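# Carry tube rack between shelved benches, door to window

## Task

Take the tube rack off the shelved bench by the door and set it on the work surface of the shelved bench by the window, with every tube fully seated in the rack at the end. The task fails if the rack or any tube touches the floor, or if the robot falls or ends up tilted. Finish by releasing the rack and backing the robot away; the result only counts if the rack stays in place without the robot holding it.

## Robot and tools

ROBOT. A Rainbow Robotics RB-Y1 in simulation: a base with two drive wheels and two rear casters (0.66 m long, 0.58 m wide, front edge 0.10 m ahead of the wheel axle), a folding torso (the lower part, called the leg, bends at ankle, knee and hip), a head and two 7-joint arms with parallel grippers. Each arm is rated for 3 kg. Loose objects may get an occasional small shove from the scene.

FRAMES. Base frame: origin on the floor between the drive wheels, x forward, y left, z up. The reported chest, left_hand and right_hand are in this frame; a hand point sits between the finger pads, fingers point along its -z, pads close along its x. Printed hand positions can be off, especially at full reach. Odometry is the base frame at scene start, built from wheel turns only (slip looks like travel); heading runs -3.142 to 3.142, positive left.

execute_actions(actions, cameras). actions is a list holding one action or none (empty just returns state and images). An action may contain:
- base: exactly one of {"translate_m": d}, a straight drive offset from the current spot in metres, -3 to 3, forward positive; or {"rotate_rad": d}, an in-place turn offset in radians, -3.2 to 3.2, left (counter-clockwise seen from above) positive. No sideways motion. Base offsets count from where the last state report placed the base. A move needing more than 8.667 s at its top speed is refused.
- joints: a single dict keyed by joint name, covering both arms, torso, head and grippers; each value is an absolute target (radians, grippers in metres of opening). Ranges: torso_squat_rad 0 to 1.2 (higher lowers the level chest); torso_shift_rad -0.3 to 0.6 (positive pushes hips forward); torso_pitch_rad -0.2 to 1.4 (positive leans forward); torso_yaw_rad -1.5 to 1.5 (positive left). Arm joints, left/right: shoulder_pitch -2.356 to 2.356 (0 hanging, negative raises forward and inward); left_shoulder_roll 0 to 3.141 (positive lifts outward left), right_shoulder_roll -3.141 to 0 (negative lifts outward right); shoulder_yaw -2.094 to 2.094 (positive swings a bent forearm leftward, both arms); elbow -2.617 to 0.01 (0 straight, negative bends forward); forearm_roll -3.141 to 3.141 and hand_roll -2.705 to 2.705 (positive counter-clockwise from above on a hanging arm, both arms); wrist_pitch -1.57 to 1.919 (negative tips hand forward); gripper_m 0 to 0.1. head_pan_rad -0.523 to 0.523 (positive left, relative to chest); head_tilt_rad -0.35 to 1.57 (positive down). Done tolerance is ±0.02 rad, ±0.004 m for grippers. Torso combos must also hold: squat+shift <= 1.52; squat-shift+pitch <= 1.57; shift+0.5 pitch-0.4 squat <= 0.7; shift+0.3 pitch-0.5 squat <= 0.39, otherwise the torso stops partway with off_target.
- speeds: optional caps, translate_m 0.05 to 0.4 m/s, rotate_rad 0.1 to 1.509 rad/s (defaults are the top values). min_time_s: 0.1 to 8, a floor on each arm and head motion's duration. Default top speeds: arm joints 1 rad/s (forearm_roll, wrist_pitch, hand_roll 1.5), head 1.5, squat and pitch 0.3, shift 0.15, torso yaw 0.6, grippers 0.1 m/s. An action may run at most 15 s.
All parts of an action start together. Anything you omit may still be driving toward an earlier target. Unknown keys or out-of-range values reject the whole call with no motion. cameras: list of head_camera, left_wrist_camera, right_wrist_camera or all; omitted/null means all, [] means none.

wait(seconds 0 to 10): commands nothing, returns state and images. zoom_image(camera, region [x0,y0,x1,y1] pixels, max 504x504) enlarges part of that camera's latest full image. finished_scene(scene): ends the current scene by number, irreversibly, and reports success; do it only after releasing and stepping back. A reply with no tool call ends everything.

RESULTS. base_status and joint_status per motion: done; off_target (resting short, may still push); time_out; contact_stop (torso or arm met firm resistance or could not lift the load); stopped_with_arm; limit_stop_at_<name>; limit_stop_at_own_body (body guard stopped it before contact). contact_stop, time_out or stopped_with_arm halts the whole group (torso joints, or one arm's seven joints) and clears its targets. "joint command not followed" plus a cause line means the self/arm-collision check withheld an arm's targets (grippers still move); not_followed targets may be retried each action. on_its_own covers uncommanded joints; "held at" is the held target. Also shown: joint_positions, odometry, hand and chest poses, per-arm motor temperatures (in joint_positions order), and a pictures line naming image order. Camera intrinsics and base-frame extrinsics are supplied; head_camera is 896x504, wrist cameras 644x364.

CAUTIONS. To grip, command an opening at least 0.005 m below the object's width; off_target is then expected. After a stop, first back off the stuck part alone, arms before torso; if both hands hold one object and the torso contact-stops at once with nothing in the way, resend every arm joint at its reported value, then the torso command. The base does not stop on collisions and may keep pushing; the bent leg can stick out beyond the front edge and can shove the robot backward unseen. Keep heavy loads from sitting far ahead of the wheels or the robot tips. Never let the arms strike or press each other (grippers included). Contact torque at a joint's load limit (shoulders 66.5, elbow 34.2, wrist joints 23.7 N m, load weight included) freezes the robot for 10 s. Motors warn at 65 °C and brake at 80 °C; resend targets afterwards. The robot holds its last command while you think. Avoid drops, slams and hard pushes; shorter robot motion and lower arm effort are preferred.

Each tool is called as name(argument=value, ...) on one line, values as JSON.

## Session

execute_actions(actions=[])

Scene clock: 0.00 s.
Motor temperatures (°C, as the motors report them): left_arm=[31 31 34 33 33 34 41] | right_arm=[31 29 32 29 32 34 30]
base_odometry: x=+0.000 y=+0.000 heading=+0.000 (m, m, rad; odometry frame)
base_status: not commanded
joint_positions: torso_squat_rad=+0.350 torso_shift_rad=+0.001 torso_pitch_rad=+0.001 torso_yaw_rad=+0.000 left_shoulder_pitch_rad=-0.038 left_shoulder_roll_rad=+0.038 left_shoulder_yaw_rad=+0.056 left_elbow_rad=-0.255 left_forearm_roll_rad=+0.044 left_wrist_pitch_rad=+0.043 left_hand_roll_rad=-0.026 left_gripper_m=+0.100 right_shoulder_pitch_rad=-0.021 right_shoulder_roll_rad=-0.015 right_shoulder_yaw_rad=-0.034 right_elbow_rad=-0.139 right_forearm_roll_rad=+0.009 right_wrist_pitch_rad=-0.003 right_hand_roll_rad=+0.002 right_gripper_m=+0.100 head_pan_rad=+0.000 head_tilt_rad=+0.401
joint_status: not commanded
chest: x=-0.2272 y=-0.0001 z=+1.2476 quat_wxyz=(+1.000, +0.000, +0.001, +0.000) (m; base frame)
left_hand: x=-0.0863 y=+0.2534 z=+0.5760 quat_wxyz=(+0.992, +0.019, -0.124, +0.029) (m; base frame)
right_hand: x=-0.1443 y=-0.2333 z=+0.5669 quat_wxyz=(+0.997, -0.009, -0.080, -0.007) (m; base frame)
pictures: head_camera, left_wrist_camera, right_wrist_camera
Images, in order (width x height): head_camera 896x504, left_wrist_camera 644x364, right_wrist_camera 644x364.

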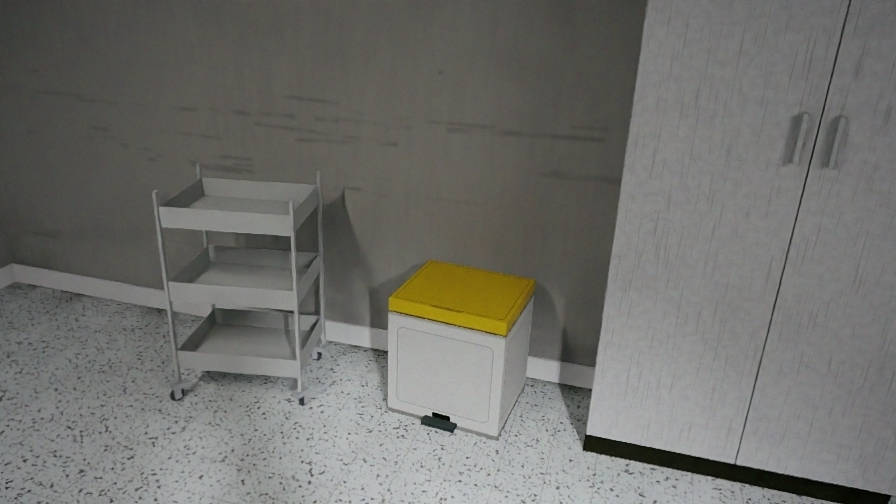

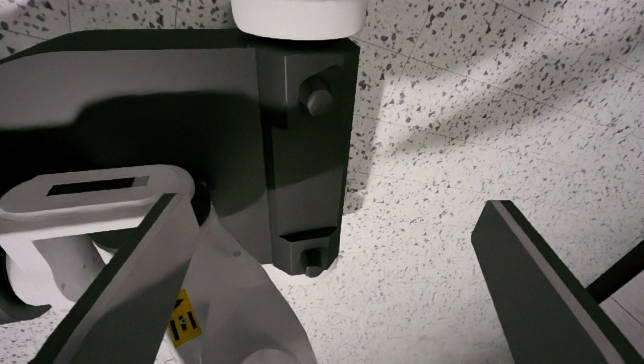

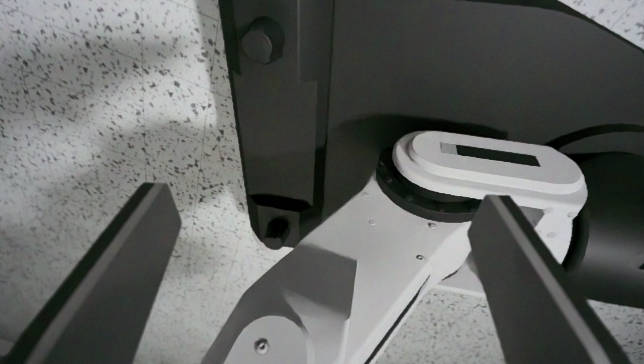

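execute_actions(actions=[{"joints":{"torso_yaw_rad":0.7,"head_pan_rad":0.5,"head_tilt_rad":0.3}}], cameras=["head_camera"])

execute_actions(actions=[{"joints":{"torso_yaw_rad":1.5,"head_pan_rad":0.52}}], cameras=["head_camera"])

Scene clock: 3.20 s.
Motor temperatures (°C, as the motors report them): left_arm=[31 31 34 33 33 34 41] | right_arm=[31 29 32 29 32 34 30]
base_odometry: x=+0.000 y=+0.000 heading=+0.000 (m, m, rad; odometry frame)
base_status: not commanded
joint_positions: torso_squat_rad=+0.350 torso_shift_rad=+0.001 torso_pitch_rad=+0.001 torso_yaw_rad=+0.700 left_shoulder_pitch_rad=-0.038 left_shoulder_roll_rad=+0.038 left_shoulder_yaw_rad=+0.056 left_elbow_rad=-0.255 left_forearm_roll_rad=+0.044 left_wrist_pitch_rad=+0.043 left_hand_roll_rad=-0.026 left_gripper_m=+0.100 right_shoulder_pitch_rad=-0.021 right_shoulder_roll_rad=-0.015 right_shoulder_yaw_rad=-0.034 right_elbow_rad=-0.139 right_forearm_roll_rad=+0.009 right_wrist_pitch_rad=-0.003 right_hand_roll_rad=+0.002 right_gripper_m=+0.100 head_pan_rad=+0.500 head_tilt_rad=+0.300
joint_status: all done
chest: x=-0.2272 y=-0.0001 z=+1.2476 quat_wxyz=(+0.939, +0.000, +0.000, +0.343) (m; base frame)
left_hand: x=-0.2827 y=+0.2851 z=+0.5763 quat_wxyz=(+0.922, +0.061, -0.110, +0.367) (m; base frame)
right_hand: x=-0.0135 y=-0.1245 z=+0.5669 quat_wxyz=(+0.939, +0.020, -0.079, +0.335) (m; base frame)
pictures: head_camera
camera_calibration (this result's frames):
head_camera: T_world_to_cam=[[0.928132, -0.369503, 0.0451538, 0.133574], [-0.0674525, -0.286228, -0.955784, 1.43673], [0.366089, 0.884048, -0.290582, 0.430986], [0, 0, 0, 1]] pos_world=[-0.184843, 0.0795752, 1.49241]
Images, in order (width x height): head_camera 896x504.

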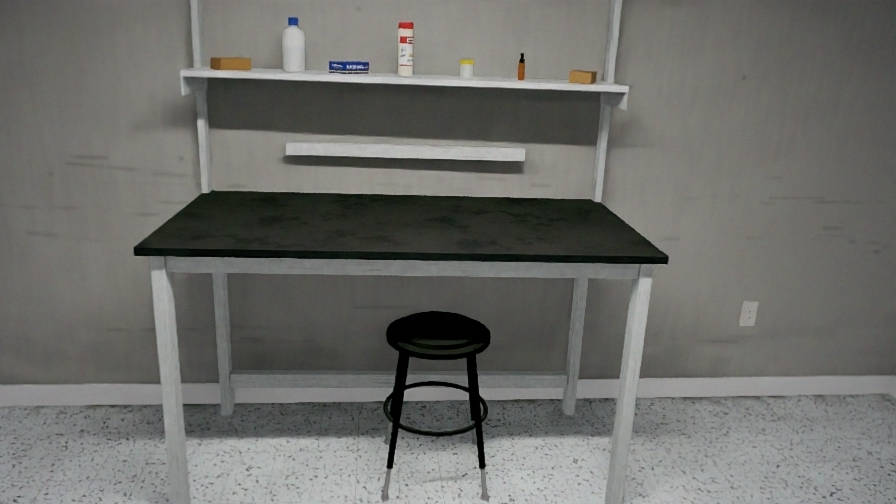

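Scene clock: 4.17 s.
Motor temperatures (°C, as the motors report them): left_arm=[31 31 34 33 33 34 41] | right_arm=[31 29 32 29 32 34 30]
base_odometry: x=+0.000 y=+0.000 heading=+0.000 (m, m, rad; odometry frame)
base_status: not commanded
joint_positions: torso_squat_rad=+0.350 torso_shift_rad=+0.001 torso_pitch_rad=+0.001 torso_yaw_rad=+0.893 left_shoulder_pitch_rad=-0.038 left_shoulder_roll_rad=+0.038 left_shoulder_yaw_rad=+0.056 left_elbow_rad=-0.255 left_forearm_roll_rad=+0.044 left_wrist_pitch_rad=+0.043 left_hand_roll_rad=-0.026 left_gripper_m=+0.100 right_shoulder_pitch_rad=-0.021 right_shoulder_roll_rad=-0.015 right_shoulder_yaw_rad=-0.034 right_elbow_rad=-0.139 right_forearm_roll_rad=+0.009 right_wrist_pitch_rad=-0.003 right_hand_roll_rad=+0.002 right_gripper_m=+0.100 head_pan_rad=+0.520 head_tilt_rad=+0.300
joint_status: torso_yaw_rad limit_stop_at_own_body (moved +0.193 of +0.800); the others done
on_its_own: torso_yaw_rad is held at +0.893, not at your +1.500, since a limit_stop_at_own_body
chest: x=-0.2272 y=-0.0001 z=+1.2476 quat_wxyz=(+0.902, +0.000, +0.000, +0.432) (m; base frame)
left_hand: x=-0.3364 y=+0.2692 z=+0.5763 quat_wxyz=(+0.882, +0.071, -0.104, +0.454) (m; base frame)
right_hand: x=+0.0065 y=-0.0810 z=+0.5669 quat_wxyz=(+0.902, +0.027, -0.077, +0.424) (m; base frame)
pictures: head_camera
camera_calibration (this result's frames):
head_camera: T_world_to_cam=[[0.985213, -0.165263, 0.0451956, 0.146127], [-0.00543432, -0.293799, -0.955852, 1.45083], [0.171246, 0.941472, -0.290353, 0.386627], [0, 0, 0, 1]] pos_world=[-0.20229, 0.0864018, 1.49243]
Images, in order (width x height): head_camera 896x504.

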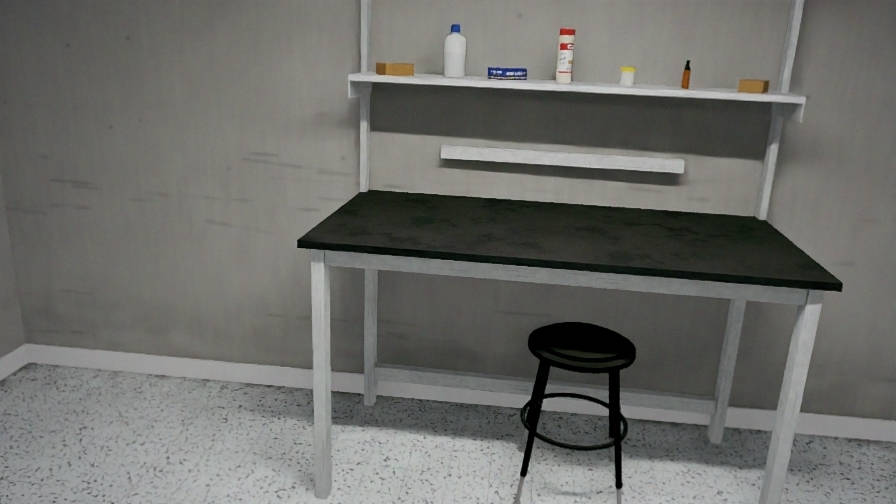

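execute_actions(actions=[{"base":{"rotate_rad":1.9},"joints":{"torso_yaw_rad":0,"head_pan_rad":0.5}}], cameras=["head_camera"])

execute_actions(actions=[{"base":{"rotate_rad":1.1}}], cameras=["head_camera"])

Scene clock: 10.10 s.
Motor temperatures (°C, as the motors report them): left_arm=[31 31 34 33 33 34 41] | right_arm=[31 29 32 29 32 34 30]
base_odometry: x=+0.000 y=+0.000 heading=+1.899 (m, m, rad; odometry frame)
base_status: done
joint_positions: torso_squat_rad=+0.350 torso_shift_rad=+0.001 torso_pitch_rad=+0.001 torso_yaw_rad=+0.000 left_shoulder_pitch_rad=-0.038 left_shoulder_roll_rad=+0.038 left_shoulder_yaw_rad=+0.056 left_elbow_rad=-0.255 left_forearm_roll_rad=+0.044 left_wrist_pitch_rad=+0.043 left_hand_roll_rad=-0.026 left_gripper_m=+0.100 right_shoulder_pitch_rad=-0.021 right_shoulder_roll_rad=-0.015 right_shoulder_yaw_rad=-0.034 right_elbow_rad=-0.139 right_forearm_roll_rad=+0.009 right_wrist_pitch_rad=-0.003 right_hand_roll_rad=+0.002 right_gripper_m=+0.100 head_pan_rad=+0.500 head_tilt_rad=+0.300
joint_status: all done
chest: x=-0.2272 y=-0.0001 z=+1.2476 quat_wxyz=(+1.000, +0.000, +0.001, +0.000) (m; base frame)
left_hand: x=-0.0862 y=+0.2534 z=+0.5760 quat_wxyz=(+0.992, +0.019, -0.124, +0.028) (m; base frame)
right_hand: x=-0.1444 y=-0.2333 z=+0.5669 quat_wxyz=(+0.997, -0.009, -0.080, -0.007) (m; base frame)
pictures: head_camera
camera_calibration (this result's frames):
head_camera: T_world_to_cam=[[0.471831, -0.880518, 0.045421, 0.0295458], [-0.236503, -0.176023, -0.955553, 1.39804], [0.849377, 0.440118, -0.291299, 0.541651], [0, 0, 0, 1]] pos_world=[-0.143365, 0.0337133, 1.49234]
Images, in order (width x height): head_camera 896x504.

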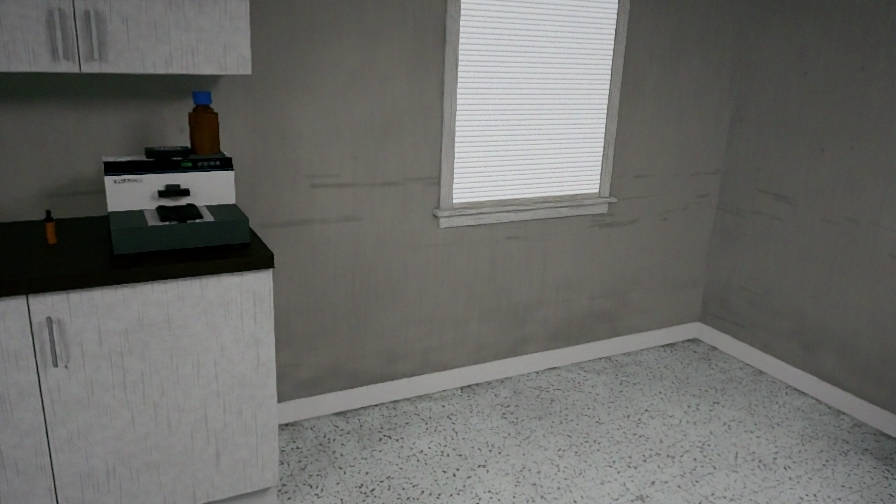

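Scene clock: 13.63 s.
Motor temperatures (°C, as the motors report them): left_arm=[31 31 34 33 33 34 41] | right_arm=[31 29 32 29 32 34 30]
base_odometry: x=+0.000 y=+0.000 heading=+2.999 (m, m, rad; odometry frame)
base_status: done
joint_positions: torso_squat_rad=+0.350 torso_shift_rad=+0.001 torso_pitch_rad=+0.001 torso_yaw_rad=+0.000 left_shoulder_pitch_rad=-0.038 left_shoulder_roll_rad=+0.038 left_shoulder_yaw_rad=+0.056 left_elbow_rad=-0.255 left_forearm_roll_rad=+0.044 left_wrist_pitch_rad=+0.043 left_hand_roll_rad=-0.026 left_gripper_m=+0.100 right_shoulder_pitch_rad=-0.021 right_shoulder_roll_rad=-0.015 right_shoulder_yaw_rad=-0.034 right_elbow_rad=-0.139 right_forearm_roll_rad=+0.009 right_wrist_pitch_rad=-0.003 right_hand_roll_rad=+0.002 right_gripper_m=+0.100 head_pan_rad=+0.500 head_tilt_rad=+0.300
joint_status: not commanded
chest: x=-0.2272 y=-0.0001 z=+1.2476 quat_wxyz=(+1.000, +0.000, +0.001, +0.000) (m; base frame)
left_hand: x=-0.0862 y=+0.2534 z=+0.5760 quat_wxyz=(+0.992, +0.019, -0.124, +0.028) (m; base frame)
right_hand: x=-0.1444 y=-0.2333 z=+0.5669 quat_wxyz=(+0.997, -0.009, -0.080, -0.007) (m; base frame)
pictures: head_camera
camera_calibration (this result's frames):
head_camera: T_world_to_cam=[[0.471834, -0.880517, 0.0454139, 0.0295465], [-0.23652, -0.176025, -0.955549, 1.39803], [0.849371, 0.440119, -0.291315, 0.541654], [0, 0, 0, 1]] pos_world=[-0.143343, 0.0337133, 1.49234]
Images, in order (width x height): head_camera 896x504.

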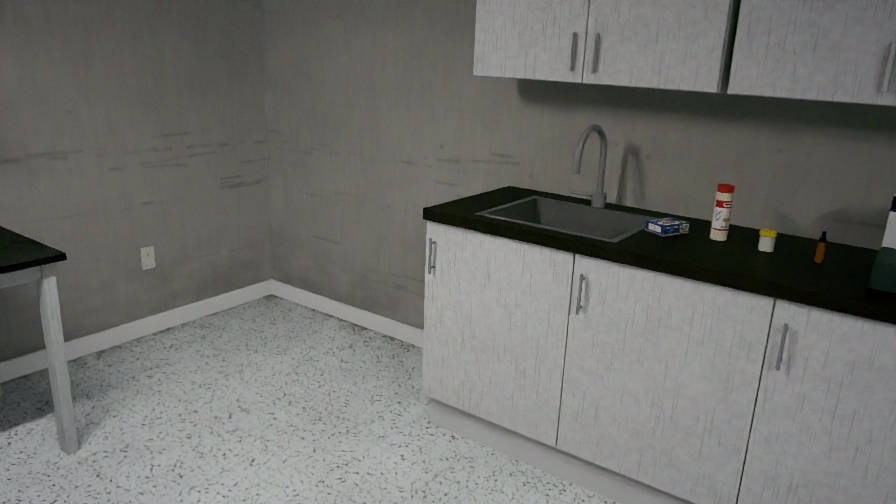

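execute_actions(actions=[{"base":{"rotate_rad":1.37},"joints":{"head_pan_rad":0}}], cameras=["head_camera"])

Scene clock: 18.53 s.
Motor temperatures (°C, as the motors report them): left_arm=[31 31 34 33 33 34 41] | right_arm=[31 29 32 29 32 34 30]
base_odometry: x=+0.000 y=+0.000 heading=-1.915 (m, m, rad; odometry frame)
base_status: done
joint_positions: torso_squat_rad=+0.350 torso_shift_rad=+0.001 torso_pitch_rad=+0.001 torso_yaw_rad=+0.000 left_shoulder_pitch_rad=-0.038 left_shoulder_roll_rad=+0.038 left_shoulder_yaw_rad=+0.056 left_elbow_rad=-0.255 left_forearm_roll_rad=+0.044 left_wrist_pitch_rad=+0.043 left_hand_roll_rad=-0.026 left_gripper_m=+0.100 right_shoulder_pitch_rad=-0.021 right_shoulder_roll_rad=-0.015 right_shoulder_yaw_rad=-0.034 right_elbow_rad=-0.139 right_forearm_roll_rad=+0.009 right_wrist_pitch_rad=-0.003 right_hand_roll_rad=+0.002 right_gripper_m=+0.100 head_pan_rad=+0.000 head_tilt_rad=+0.300
joint_status: all done
chest: x=-0.2272 y=-0.0001 z=+1.2476 quat_wxyz=(+1.000, +0.000, +0.001, +0.000) (m; base frame)
left_hand: x=-0.0862 y=+0.2534 z=+0.5760 quat_wxyz=(+0.992, +0.019, -0.124, +0.028) (m; base frame)
right_hand: x=-0.1444 y=-0.2333 z=+0.5669 quat_wxyz=(+0.997, -0.009, -0.080, -0.007) (m; base frame)
pictures: head_camera
camera_calibration (this result's frames):
head_camera: T_world_to_cam=[[-0.00803301, -0.998915, 0.0458666, -0.069499], [-0.292302, -0.0415191, -0.955424, 1.38645], [0.956292, -0.0210818, -0.291651, 0.563969], [0, 0, 0, 1]] pos_world=[-0.134617, 0.0000298621, 1.49231]
Images, in order (width x height): head_camera 896x504.

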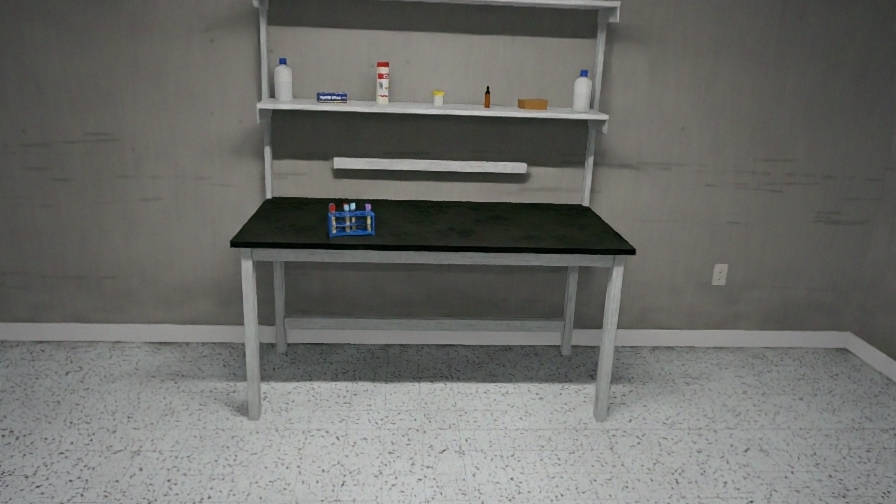

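zoom_image(camera="head_camera", region=[290, 180, 420, 260])

Region (290, 180, 420, 260) of head_camera's 896x504 image, scaled by 3.877, with more detail than that image has; it fills the top 310 rows of this view, and the rest is white.

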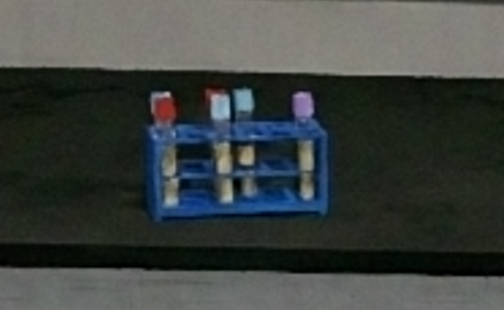

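execute_actions(actions=[{"base":{"rotate_rad":0.05}}], cameras=[])

execute_actions(actions=[{"base":{"translate_m":1.75},"joints":{"head_tilt_rad":0.7,"torso_squat_rad":0.2,"torso_shift_rad":0.3}}], cameras=["head_camera"])

Scene clock: 27.13 s.
Motor temperatures (°C, as the motors report them): left_arm=[31 31 34 33 33 34 41] | right_arm=[31 29 32 29 32 34 30]
base_odometry: x=+0.000 y=+0.000 heading=-1.866 (m, m, rad; odometry frame)
base_status: done
joint_positions: torso_squat_rad=+0.350 torso_shift_rad=+0.001 torso_pitch_rad=+0.001 torso_yaw_rad=+0.000 left_shoulder_pitch_rad=-0.038 left_shoulder_roll_rad=+0.038 left_shoulder_yaw_rad=+0.056 left_elbow_rad=-0.255 left_forearm_roll_rad=+0.044 left_wrist_pitch_rad=+0.043 left_hand_roll_rad=-0.026 left_gripper_m=+0.100 right_shoulder_pitch_rad=-0.021 right_shoulder_roll_rad=-0.015 right_shoulder_yaw_rad=-0.034 right_elbow_rad=-0.139 right_forearm_roll_rad=+0.009 right_wrist_pitch_rad=-0.003 right_hand_roll_rad=+0.002 right_gripper_m=+0.100 head_pan_rad=+0.000 head_tilt_rad=+0.300
joint_status: not commanded
chest: x=-0.2272 y=-0.0001 z=+1.2476 quat_wxyz=(+1.000, +0.000, +0.001, +0.000) (m; base frame)
left_hand: x=-0.0862 y=+0.2534 z=+0.5760 quat_wxyz=(+0.992, +0.019, -0.124, +0.028) (m; base frame)
right_hand: x=-0.1444 y=-0.2333 z=+0.5669 quat_wxyz=(+0.997, -0.009, -0.080, -0.007) (m; base frame)
pictures: none
No camera images: the call's "cameras" was empty. Leave "cameras" out to get every camera's image.

Scene clock: 32.87 s.
Motor temperatures (°C, as the motors report them): left_arm=[31 31 34 33 33 34 41] | right_arm=[31 29 32 29 32 34 30]
base_odometry: x=-0.508 y=-1.675 heading=-1.865 (m, m, rad; odometry frame)
base_status: done
joint_positions: torso_squat_rad=+0.200 torso_shift_rad=+0.300 torso_pitch_rad=+0.001 torso_yaw_rad=+0.000 left_shoulder_pitch_rad=-0.038 left_shoulder_roll_rad=+0.038 left_shoulder_yaw_rad=+0.056 left_elbow_rad=-0.255 left_forearm_roll_rad=+0.044 left_wrist_pitch_rad=+0.043 left_hand_roll_rad=-0.026 left_gripper_m=+0.100 right_shoulder_pitch_rad=-0.021 right_shoulder_roll_rad=-0.015 right_shoulder_yaw_rad=-0.034 right_elbow_rad=-0.139 right_forearm_roll_rad=+0.009 right_wrist_pitch_rad=-0.003 right_hand_roll_rad=+0.002 right_gripper_m=+0.100 head_pan_rad=+0.000 head_tilt_rad=+0.700
joint_status: all done
chest: x=-0.0248 y=-0.0001 z=+1.2453 quat_wxyz=(+1.000, +0.000, +0.001, +0.000) (m; base frame)
left_hand: x=+0.1160 y=+0.2534 z=+0.5738 quat_wxyz=(+0.992, +0.019, -0.124, +0.028) (m; base frame)
right_hand: x=+0.0580 y=-0.2333 z=+0.5647 quat_wxyz=(+0.997, -0.009, -0.080, -0.007) (m; base frame)
pictures: head_camera
camera_calibration (this result's frames):
head_camera: T_world_to_cam=[[0.0106594, -0.998915, 0.045344, -0.0669555], [-0.641348, -0.0416205, -0.76612, 1.16895], [0.767176, -0.0209149, -0.641096, 0.874372], [0, 0, 0, 1]] pos_world=[0.0796217, 0.0000568231, 1.45915]
Images, in order (width x height): head_camera 896x504.

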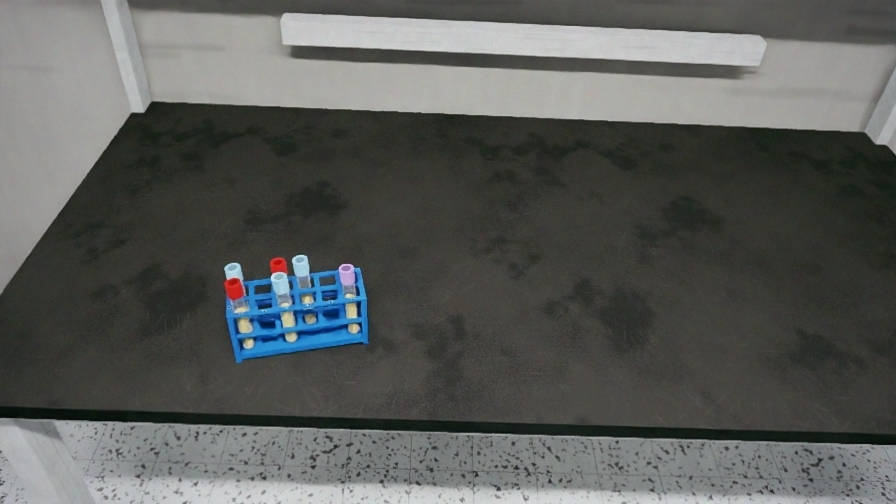

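zoom_image(camera="head_camera", region=[200, 240, 400, 380])

Region (200, 240, 400, 380) of head_camera's 896x504 image, scaled by 2.520, with more detail than that image has; it fills the top 353 rows of this view, and the rest is white.

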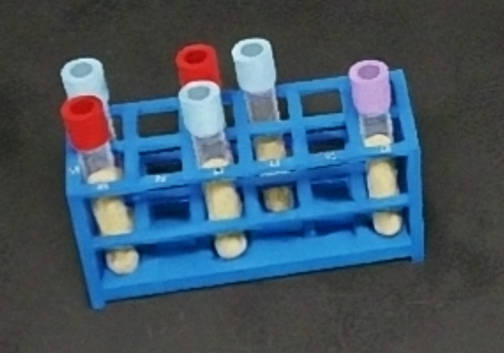

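execute_actions(actions=[{"joints":{"left_shoulder_pitch_rad":-0.85,"left_shoulder_roll_rad":0.5,"left_shoulder_yaw_rad":-0.5955,"left_elbow_rad":-1.229,"left_forearm_roll_rad":0.863,"left_wrist_pitch_rad":1.706,"left_hand_roll_rad":0.846,"head_tilt_rad":0.85,"head_pan_rad":0.2},"min_time_s":1.5}], cameras=["head_camera","left_wrist_camera"])

Scene clock: 49.93 s.
Motor temperatures (°C, as the motors report them): left_arm=[31 31 34 33 33 34 41] | right_arm=[31 29 32 29 32 34 30]
base_odometry: x=-0.508 y=-1.675 heading=-1.865 (m, m, rad; odometry frame)
base_status: not commanded
joint_positions: torso_squat_rad=+0.200 torso_shift_rad=+0.300 torso_pitch_rad=+0.001 torso_yaw_rad=+0.000 left_shoulder_pitch_rad=-0.850 left_shoulder_roll_rad=+0.500 left_shoulder_yaw_rad=-0.595 left_elbow_rad=-1.229 left_forearm_roll_rad=+0.863 left_wrist_pitch_rad=+1.706 left_hand_roll_rad=+0.846 left_gripper_m=+0.100 right_shoulder_pitch_rad=-0.021 right_shoulder_roll_rad=-0.015 right_shoulder_yaw_rad=-0.034 right_elbow_rad=-0.139 right_forearm_roll_rad=+0.009 right_wrist_pitch_rad=-0.003 right_hand_roll_rad=+0.002 right_gripper_m=+0.100 head_pan_rad=+0.200 head_tilt_rad=+0.850
joint_status: all done
chest: x=-0.0249 y=-0.0001 z=+1.2453 quat_wxyz=(+1.000, +0.000, +0.001, +0.000) (m; base frame)
left_hand: x=+0.4248 y=+0.1753 z=+0.9644 quat_wxyz=(+0.992, +0.000, +0.001, +0.128) (m; base frame)
right_hand: x=+0.0580 y=-0.2333 z=+0.5647 quat_wxyz=(+0.997, -0.009, -0.080, -0.007) (m; base frame)
pictures: head_camera, left_wrist_camera
camera_calibration (this result's frames):
head_camera: T_world_to_cam=[[0.215412, -0.975576, 0.0430049, -0.0630368], [-0.725349, -0.189335, -0.661832, 1.01793], [0.653809, 0.111373, -0.748418, 1.02927], [0, 0, 0, 1]] pos_world=[0.0789891, 0.0166004, 1.44673]
left_wrist_camera: T_world_to_cam=[[0.96581, 0.257012, -0.0339955, -0.423492], [0.219624, -0.741445, 0.634054, -0.544724], [0.137754, -0.619842, -0.772541, 0.883329], [0, 0, 0, 1]] pos_world=[0.406965, 0.252484, 1.0134]
Images, in order (width x height): head_camera 896x504, left_wrist_camera 644x364.

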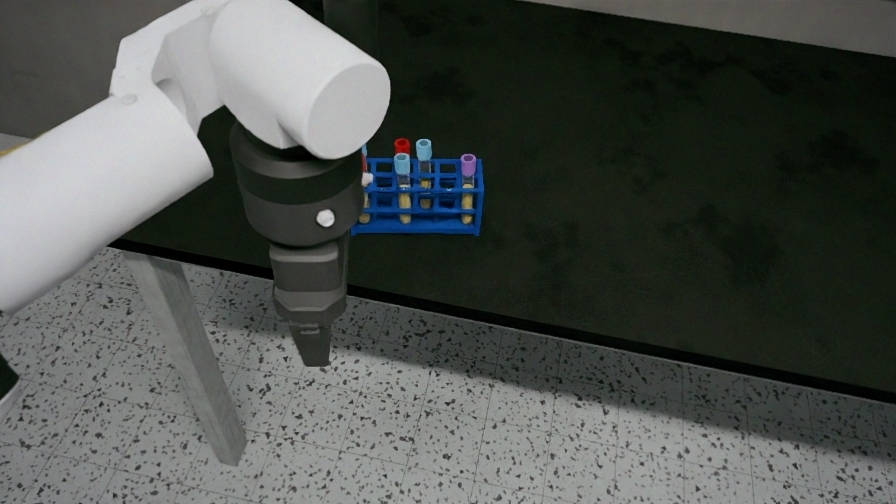

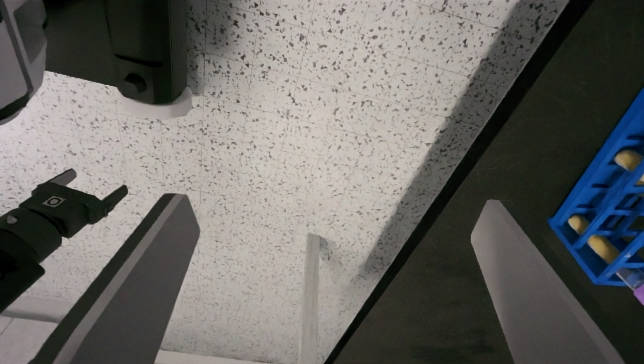

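zoom_image(camera="left_wrist_camera", region=[0, 150, 150, 290])

execute_actions(actions=[{"base":{"translate_m":0.305},"joints":{"head_tilt_rad":1.0,"head_pan_rad":0.3}}], cameras=["head_camera","left_wrist_camera"])

Region (0, 150, 150, 290) of left_wrist_camera's 644x364 image, scaled by 3.360, with more detail than that image has; it fills the top 470 rows of this view, and the rest is white.

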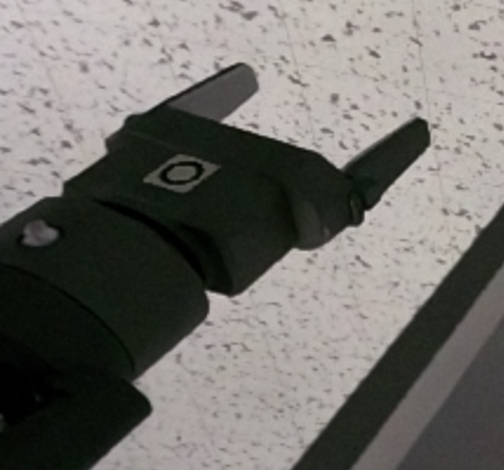

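Scene clock: 53.97 s.
Motor temperatures (°C, as the motors report them): left_arm=[32 31 34 33 33 34 41] | right_arm=[31 29 32 29 32 34 30]
base_odometry: x=-0.597 y=-1.967 heading=-1.865 (m, m, rad; odometry frame)
base_status: done
joint_positions: torso_squat_rad=+0.200 torso_shift_rad=+0.300 torso_pitch_rad=+0.001 torso_yaw_rad=+0.000 left_shoulder_pitch_rad=-0.850 left_shoulder_roll_rad=+0.500 left_shoulder_yaw_rad=-0.595 left_elbow_rad=-1.229 left_forearm_roll_rad=+0.863 left_wrist_pitch_rad=+1.706 left_hand_roll_rad=+0.846 left_gripper_m=+0.100 right_shoulder_pitch_rad=-0.021 right_shoulder_roll_rad=-0.015 right_shoulder_yaw_rad=-0.034 right_elbow_rad=-0.139 right_forearm_roll_rad=+0.009 right_wrist_pitch_rad=-0.003 right_hand_roll_rad=+0.002 right_gripper_m=+0.100 head_pan_rad=+0.300 head_tilt_rad=+1.000
joint_status: all done
chest: x=-0.0248 y=-0.0001 z=+1.2453 quat_wxyz=(+1.000, +0.000, +0.001, +0.000) (m; base frame)
left_hand: x=+0.4248 y=+0.1754 z=+0.9643 quat_wxyz=(+0.992, +0.000, +0.001, +0.128) (m; base frame)
right_hand: x=+0.0580 y=-0.2333 z=+0.5647 quat_wxyz=(+0.997, -0.009, -0.080, -0.007) (m; base frame)
pictures: head_camera, left_wrist_camera
camera_calibration (this result's frames):
head_camera: T_world_to_cam=[[0.317798, -0.947324, 0.039779, -0.0581306], [-0.789297, -0.287565, -0.54251, 0.845354], [0.525372, 0.141011, -0.839107, 1.15994], [0, 0, 0, 1]] pos_world=[0.0763064, 0.0244606, 1.43424]
left_wrist_camera: T_world_to_cam=[[0.965813, 0.25698, -0.0341481, -0.423375], [0.219717, -0.741528, 0.633925, -0.544554], [0.137584, -0.619756, -0.77264, 0.883429], [0, 0, 0, 1]] pos_world=[0.407003, 0.252507, 1.01332]
Images, in order (width x height): head_camera 896x504, left_wrist_camera 644x364.

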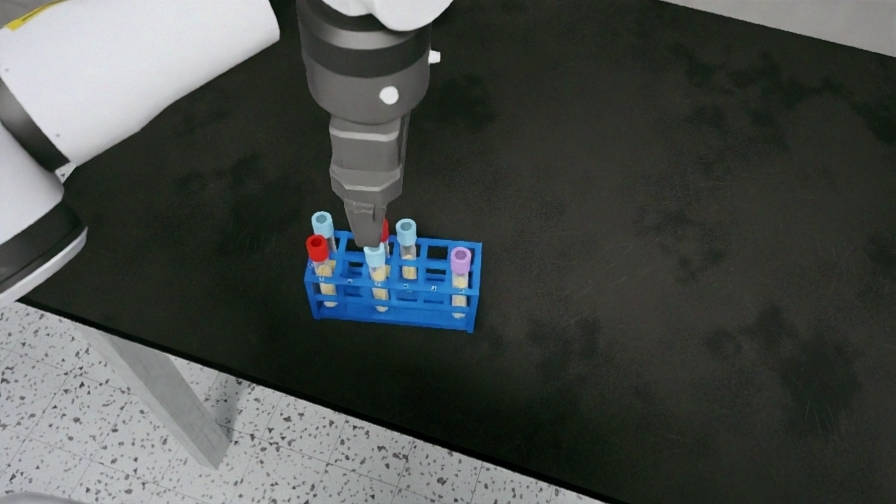

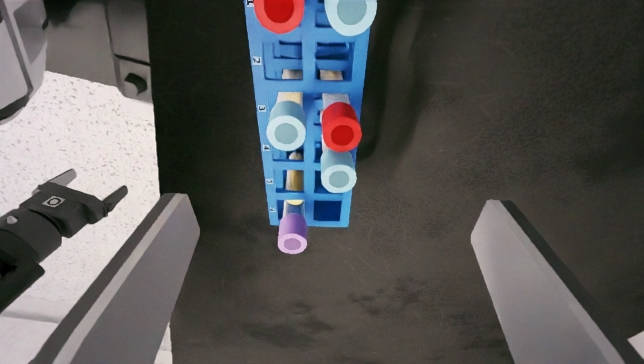

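execute_actions(actions=[{"joints":{"torso_squat_rad":0.481,"torso_shift_rad":0.307}}], cameras=["head_camera","left_wrist_camera"])

Scene clock: 57.17 s.
Motor temperatures (°C, as the motors report them): left_arm=[32 31 34 34 33 34 41] | right_arm=[31 29 32 29 32 34 30]
base_odometry: x=-0.597 y=-1.967 heading=-1.865 (m, m, rad; odometry frame)
base_status: not commanded
joint_positions: torso_squat_rad=+0.481 torso_shift_rad=+0.307 torso_pitch_rad=+0.001 torso_yaw_rad=+0.000 left_shoulder_pitch_rad=-0.850 left_shoulder_roll_rad=+0.500 left_shoulder_yaw_rad=-0.595 left_elbow_rad=-1.229 left_forearm_roll_rad=+0.863 left_wrist_pitch_rad=+1.706 left_hand_roll_rad=+0.846 left_gripper_m=+0.100 right_shoulder_pitch_rad=-0.021 right_shoulder_roll_rad=-0.015 right_shoulder_yaw_rad=-0.034 right_elbow_rad=-0.139 right_forearm_roll_rad=+0.009 right_wrist_pitch_rad=-0.003 right_hand_roll_rad=+0.002 right_gripper_m=+0.100 head_pan_rad=+0.300 head_tilt_rad=+1.000
joint_status: all done
chest: x=-0.0402 y=-0.0001 z=+1.1815 quat_wxyz=(+1.000, +0.000, +0.001, +0.000) (m; base frame)
left_hand: x=+0.4096 y=+0.1753 z=+0.9006 quat_wxyz=(+0.992, +0.000, +0.001, +0.128) (m; base frame)
right_hand: x=+0.0428 y=-0.2333 z=+0.5009 quat_wxyz=(+0.997, -0.009, -0.080, -0.007) (m; base frame)
pictures: head_camera, left_wrist_camera
camera_calibration (this result's frames):
head_camera: T_world_to_cam=[[0.317786, -0.947324, 0.039868, -0.050823], [-0.789146, -0.287565, -0.542729, 0.798864], [0.525605, 0.14101, -0.838961, 1.11428], [0, 0, 0, 1]] pos_world=[0.0609024, 0.0244553, 1.37043]
left_wrist_camera: T_world_to_cam=[[0.965823, 0.25698, -0.0338769, -0.411048], [0.219539, -0.74153, 0.633985, -0.50079], [0.137801, -0.619754, -0.772603, 0.836174], [0, 0, 0, 1]] pos_world=[0.391717, 0.252503, 0.949599]
Images, in order (width x height): head_camera 896x504, left_wrist_camera 644x364.

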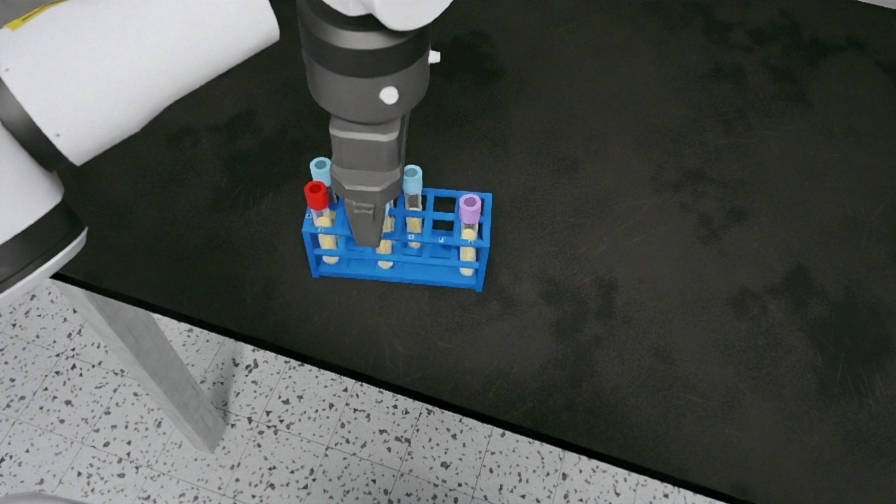

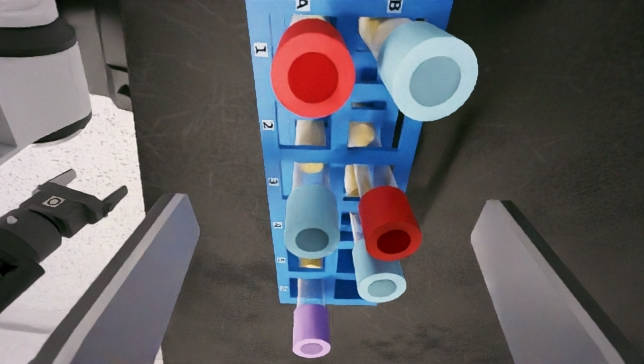

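execute_actions(actions=[{"joints":{"torso_squat_rad":0.588,"torso_shift_rad":0.328,"left_gripper_m":0.08}}], cameras=["head_camera","left_wrist_camera"])

Scene clock: 60.17 s.
Motor temperatures (°C, as the motors report them): left_arm=[32 31 34 34 33 34 41] | right_arm=[31 29 32 29 32 34 30]
base_odometry: x=-0.597 y=-1.967 heading=-1.865 (m, m, rad; odometry frame)
base_status: not commanded
joint_positions: torso_squat_rad=+0.588 torso_shift_rad=+0.328 torso_pitch_rad=+0.001 torso_yaw_rad=+0.000 left_shoulder_pitch_rad=-0.850 left_shoulder_roll_rad=+0.500 left_shoulder_yaw_rad=-0.595 left_elbow_rad=-1.229 left_forearm_roll_rad=+0.863 left_wrist_pitch_rad=+1.706 left_hand_roll_rad=+0.846 left_gripper_m=+0.080 right_shoulder_pitch_rad=-0.021 right_shoulder_roll_rad=-0.015 right_shoulder_yaw_rad=-0.034 right_elbow_rad=-0.139 right_forearm_roll_rad=+0.009 right_wrist_pitch_rad=-0.003 right_hand_roll_rad=+0.002 right_gripper_m=+0.100 head_pan_rad=+0.300 head_tilt_rad=+1.000
joint_status: all done
chest: x=-0.0400 y=-0.0001 z=+1.1413 quat_wxyz=(+1.000, +0.000, +0.001, +0.000) (m; base frame)
left_hand: x=+0.4097 y=+0.1754 z=+0.8604 quat_wxyz=(+0.992, +0.000, +0.001, +0.128) (m; base frame)
right_hand: x=+0.0429 y=-0.2333 z=+0.4607 quat_wxyz=(+0.997, -0.009, -0.080, -0.007) (m; base frame)
pictures: head_camera, left_wrist_camera
camera_calibration (this result's frames):
head_camera: T_world_to_cam=[[0.317788, -0.947324, 0.0398502, -0.049247], [-0.789177, -0.287565, -0.542684, 0.777109], [0.525557, 0.14101, -0.838991, 1.08053], [0, 0, 0, 1]] pos_world=[0.0610495, 0.0244521, 1.33024]
left_wrist_camera: T_world_to_cam=[[0.965819, 0.256985, -0.0339492, -0.412458], [0.219592, -0.74154, 0.633954, -0.475307], [0.137742, -0.61974, -0.772625, 0.805129], [0, 0, 0, 1]] pos_world=[0.391834, 0.252507, 0.909383]
Images, in order (width x height): head_camera 896x504, left_wrist_camera 644x364.

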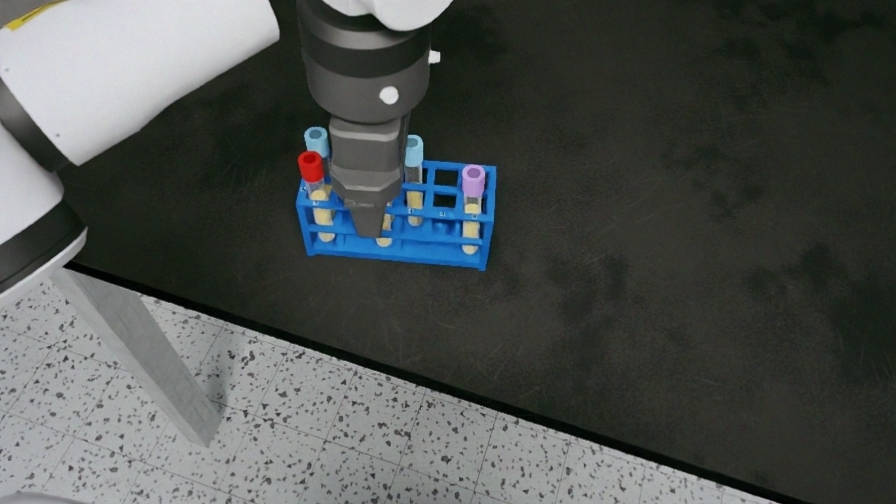

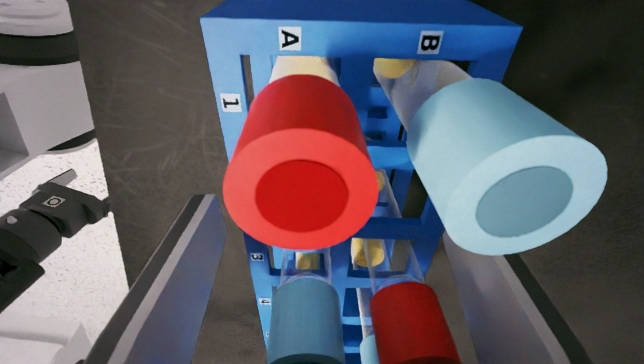

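execute_actions(actions=[{"joints":{"left_gripper_m":0.045}}], cameras=["head_camera","left_wrist_camera"])

zoom_image(camera="head_camera", region=[280, 110, 520, 290])

Scene clock: 62.50 s.
Motor temperatures (°C, as the motors report them): left_arm=[32 31 34 34 33 34 41] | right_arm=[31 29 32 29 32 34 30]
base_odometry: x=-0.597 y=-1.967 heading=-1.865 (m, m, rad; odometry frame)
base_status: not commanded
joint_positions: torso_squat_rad=+0.588 torso_shift_rad=+0.328 torso_pitch_rad=+0.001 torso_yaw_rad=+0.000 left_shoulder_pitch_rad=-0.850 left_shoulder_roll_rad=+0.500 left_shoulder_yaw_rad=-0.595 left_elbow_rad=-1.229 left_forearm_roll_rad=+0.863 left_wrist_pitch_rad=+1.706 left_hand_roll_rad=+0.846 left_gripper_m=+0.061 right_shoulder_pitch_rad=-0.021 right_shoulder_roll_rad=-0.015 right_shoulder_yaw_rad=-0.034 right_elbow_rad=-0.139 right_forearm_roll_rad=+0.009 right_wrist_pitch_rad=-0.003 right_hand_roll_rad=+0.002 right_gripper_m=+0.100 head_pan_rad=+0.300 head_tilt_rad=+1.000
joint_status: left_gripper_m off_target (ended at +0.061, target +0.045)
chest: x=-0.0400 y=-0.0001 z=+1.1413 quat_wxyz=(+1.000, +0.000, +0.001, +0.000) (m; base frame)
left_hand: x=+0.4097 y=+0.1754 z=+0.8604 quat_wxyz=(+0.992, +0.000, +0.001, +0.128) (m; base frame)
right_hand: x=+0.0429 y=-0.2333 z=+0.4607 quat_wxyz=(+0.997, -0.009, -0.080, -0.007) (m; base frame)
pictures: head_camera, left_wrist_camera
camera_calibration (this result's frames):
head_camera: T_world_to_cam=[[0.317788, -0.947324, 0.0398501, -0.0492471], [-0.789178, -0.287565, -0.542683, 0.777109], [0.525556, 0.141009, -0.838992, 1.08053], [0, 0, 0, 1]] pos_world=[0.0610502, 0.0244523, 1.33024]
left_wrist_camera: T_world_to_cam=[[0.965816, 0.256996, -0.0339441, -0.412467], [0.2196, -0.741544, 0.633947, -0.475298], [0.137751, -0.61973, -0.772631, 0.805134], [0, 0, 0, 1]] pos_world=[0.391835, 0.252514, 0.909385]
Images, in order (width x height): head_camera 896x504, left_wrist_camera 644x364.

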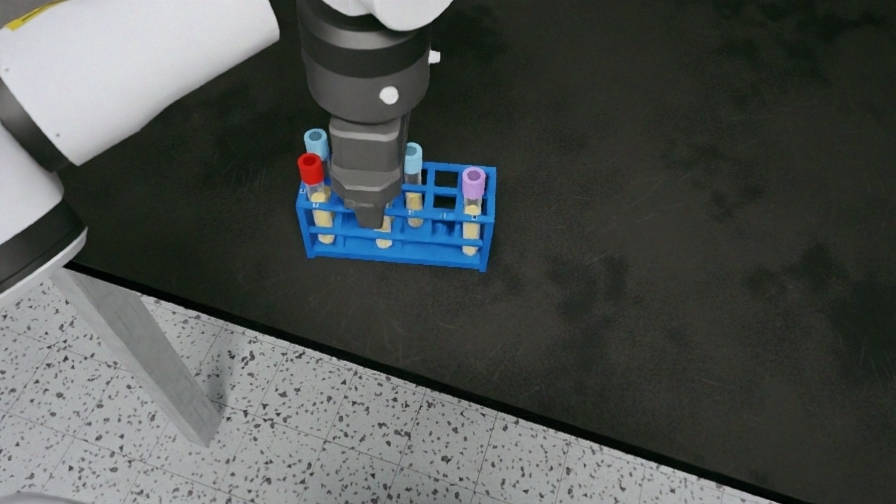

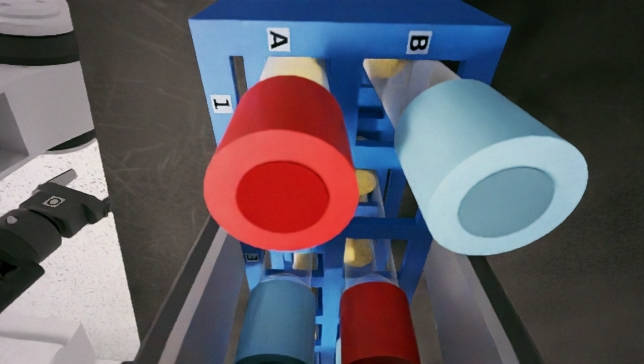

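Region (280, 110, 520, 290) of head_camera's 896x504 image, scaled by 2.100, with more detail than that image has; it fills the top 378 rows of this view, and the rest is white.

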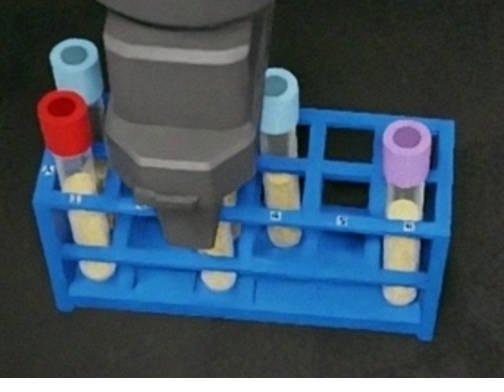

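execute_actions(actions=[{"joints":{"torso_squat_rad":0.45,"torso_shift_rad":0.30}}], cameras=["head_camera","left_wrist_camera"])

Scene clock: 65.70 s.
Motor temperatures (°C, as the motors report them): left_arm=[32 31 34 34 33 34 41] | right_arm=[31 29 32 29 32 34 30]
base_odometry: x=-0.597 y=-1.967 heading=-1.865 (m, m, rad; odometry frame)
base_status: not commanded
joint_positions: torso_squat_rad=+0.450 torso_shift_rad=+0.300 torso_pitch_rad=+0.001 torso_yaw_rad=+0.000 left_shoulder_pitch_rad=-0.850 left_shoulder_roll_rad=+0.500 left_shoulder_yaw_rad=-0.595 left_elbow_rad=-1.229 left_forearm_roll_rad=+0.863 left_wrist_pitch_rad=+1.706 left_hand_roll_rad=+0.846 left_gripper_m=+0.061 right_shoulder_pitch_rad=-0.021 right_shoulder_roll_rad=-0.015 right_shoulder_yaw_rad=-0.034 right_elbow_rad=-0.139 right_forearm_roll_rad=+0.009 right_wrist_pitch_rad=-0.003 right_hand_roll_rad=+0.002 right_gripper_m=+0.100 head_pan_rad=+0.300 head_tilt_rad=+1.000
joint_status: all done
chest: x=-0.0413 y=-0.0001 z=+1.1921 quat_wxyz=(+1.000, +0.000, +0.001, +0.000) (m; base frame)
left_hand: x=+0.4083 y=+0.1754 z=+0.9110 quat_wxyz=(+0.992, +0.000, +0.001, +0.128) (m; base frame)
right_hand: x=+0.0415 y=-0.2333 z=+0.5115 quat_wxyz=(+0.997, -0.009, -0.080, -0.007) (m; base frame)
pictures: head_camera, left_wrist_camera
camera_calibration (this result's frames):
head_camera: T_world_to_cam=[[0.317796, -0.947324, 0.0397854, -0.0507782], [-0.789289, -0.287565, -0.542521, 0.803459], [0.525384, 0.141009, -0.8391, 1.12395], [0, 0, 0, 1]] pos_world=[0.0597922, 0.0244562, 1.38102]
left_wrist_camera: T_world_to_cam=[[0.965806, 0.256994, -0.0342396, -0.409131], [0.219799, -0.741577, 0.633839, -0.507067], [0.137502, -0.619692, -0.772707, 0.844641], [0, 0, 0, 1]] pos_world=[0.390455, 0.252532, 0.960051]
Images, in order (width x height): head_camera 896x504, left_wrist_camera 644x364.

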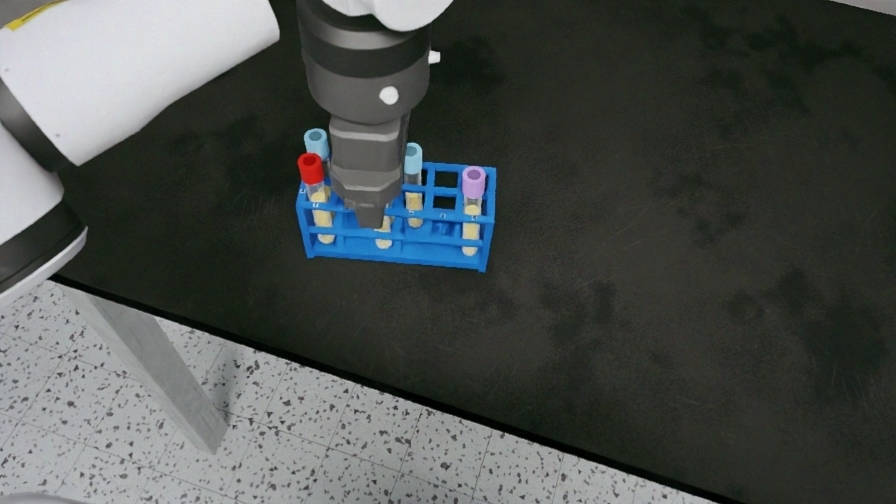

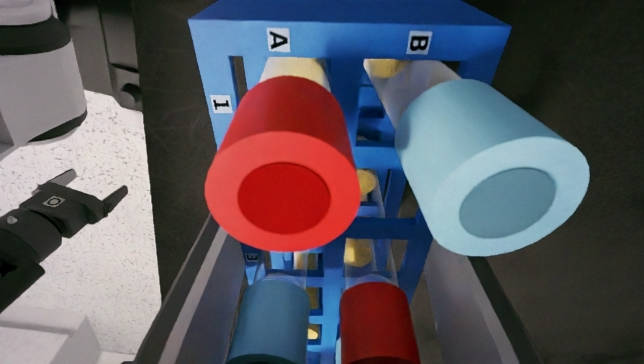

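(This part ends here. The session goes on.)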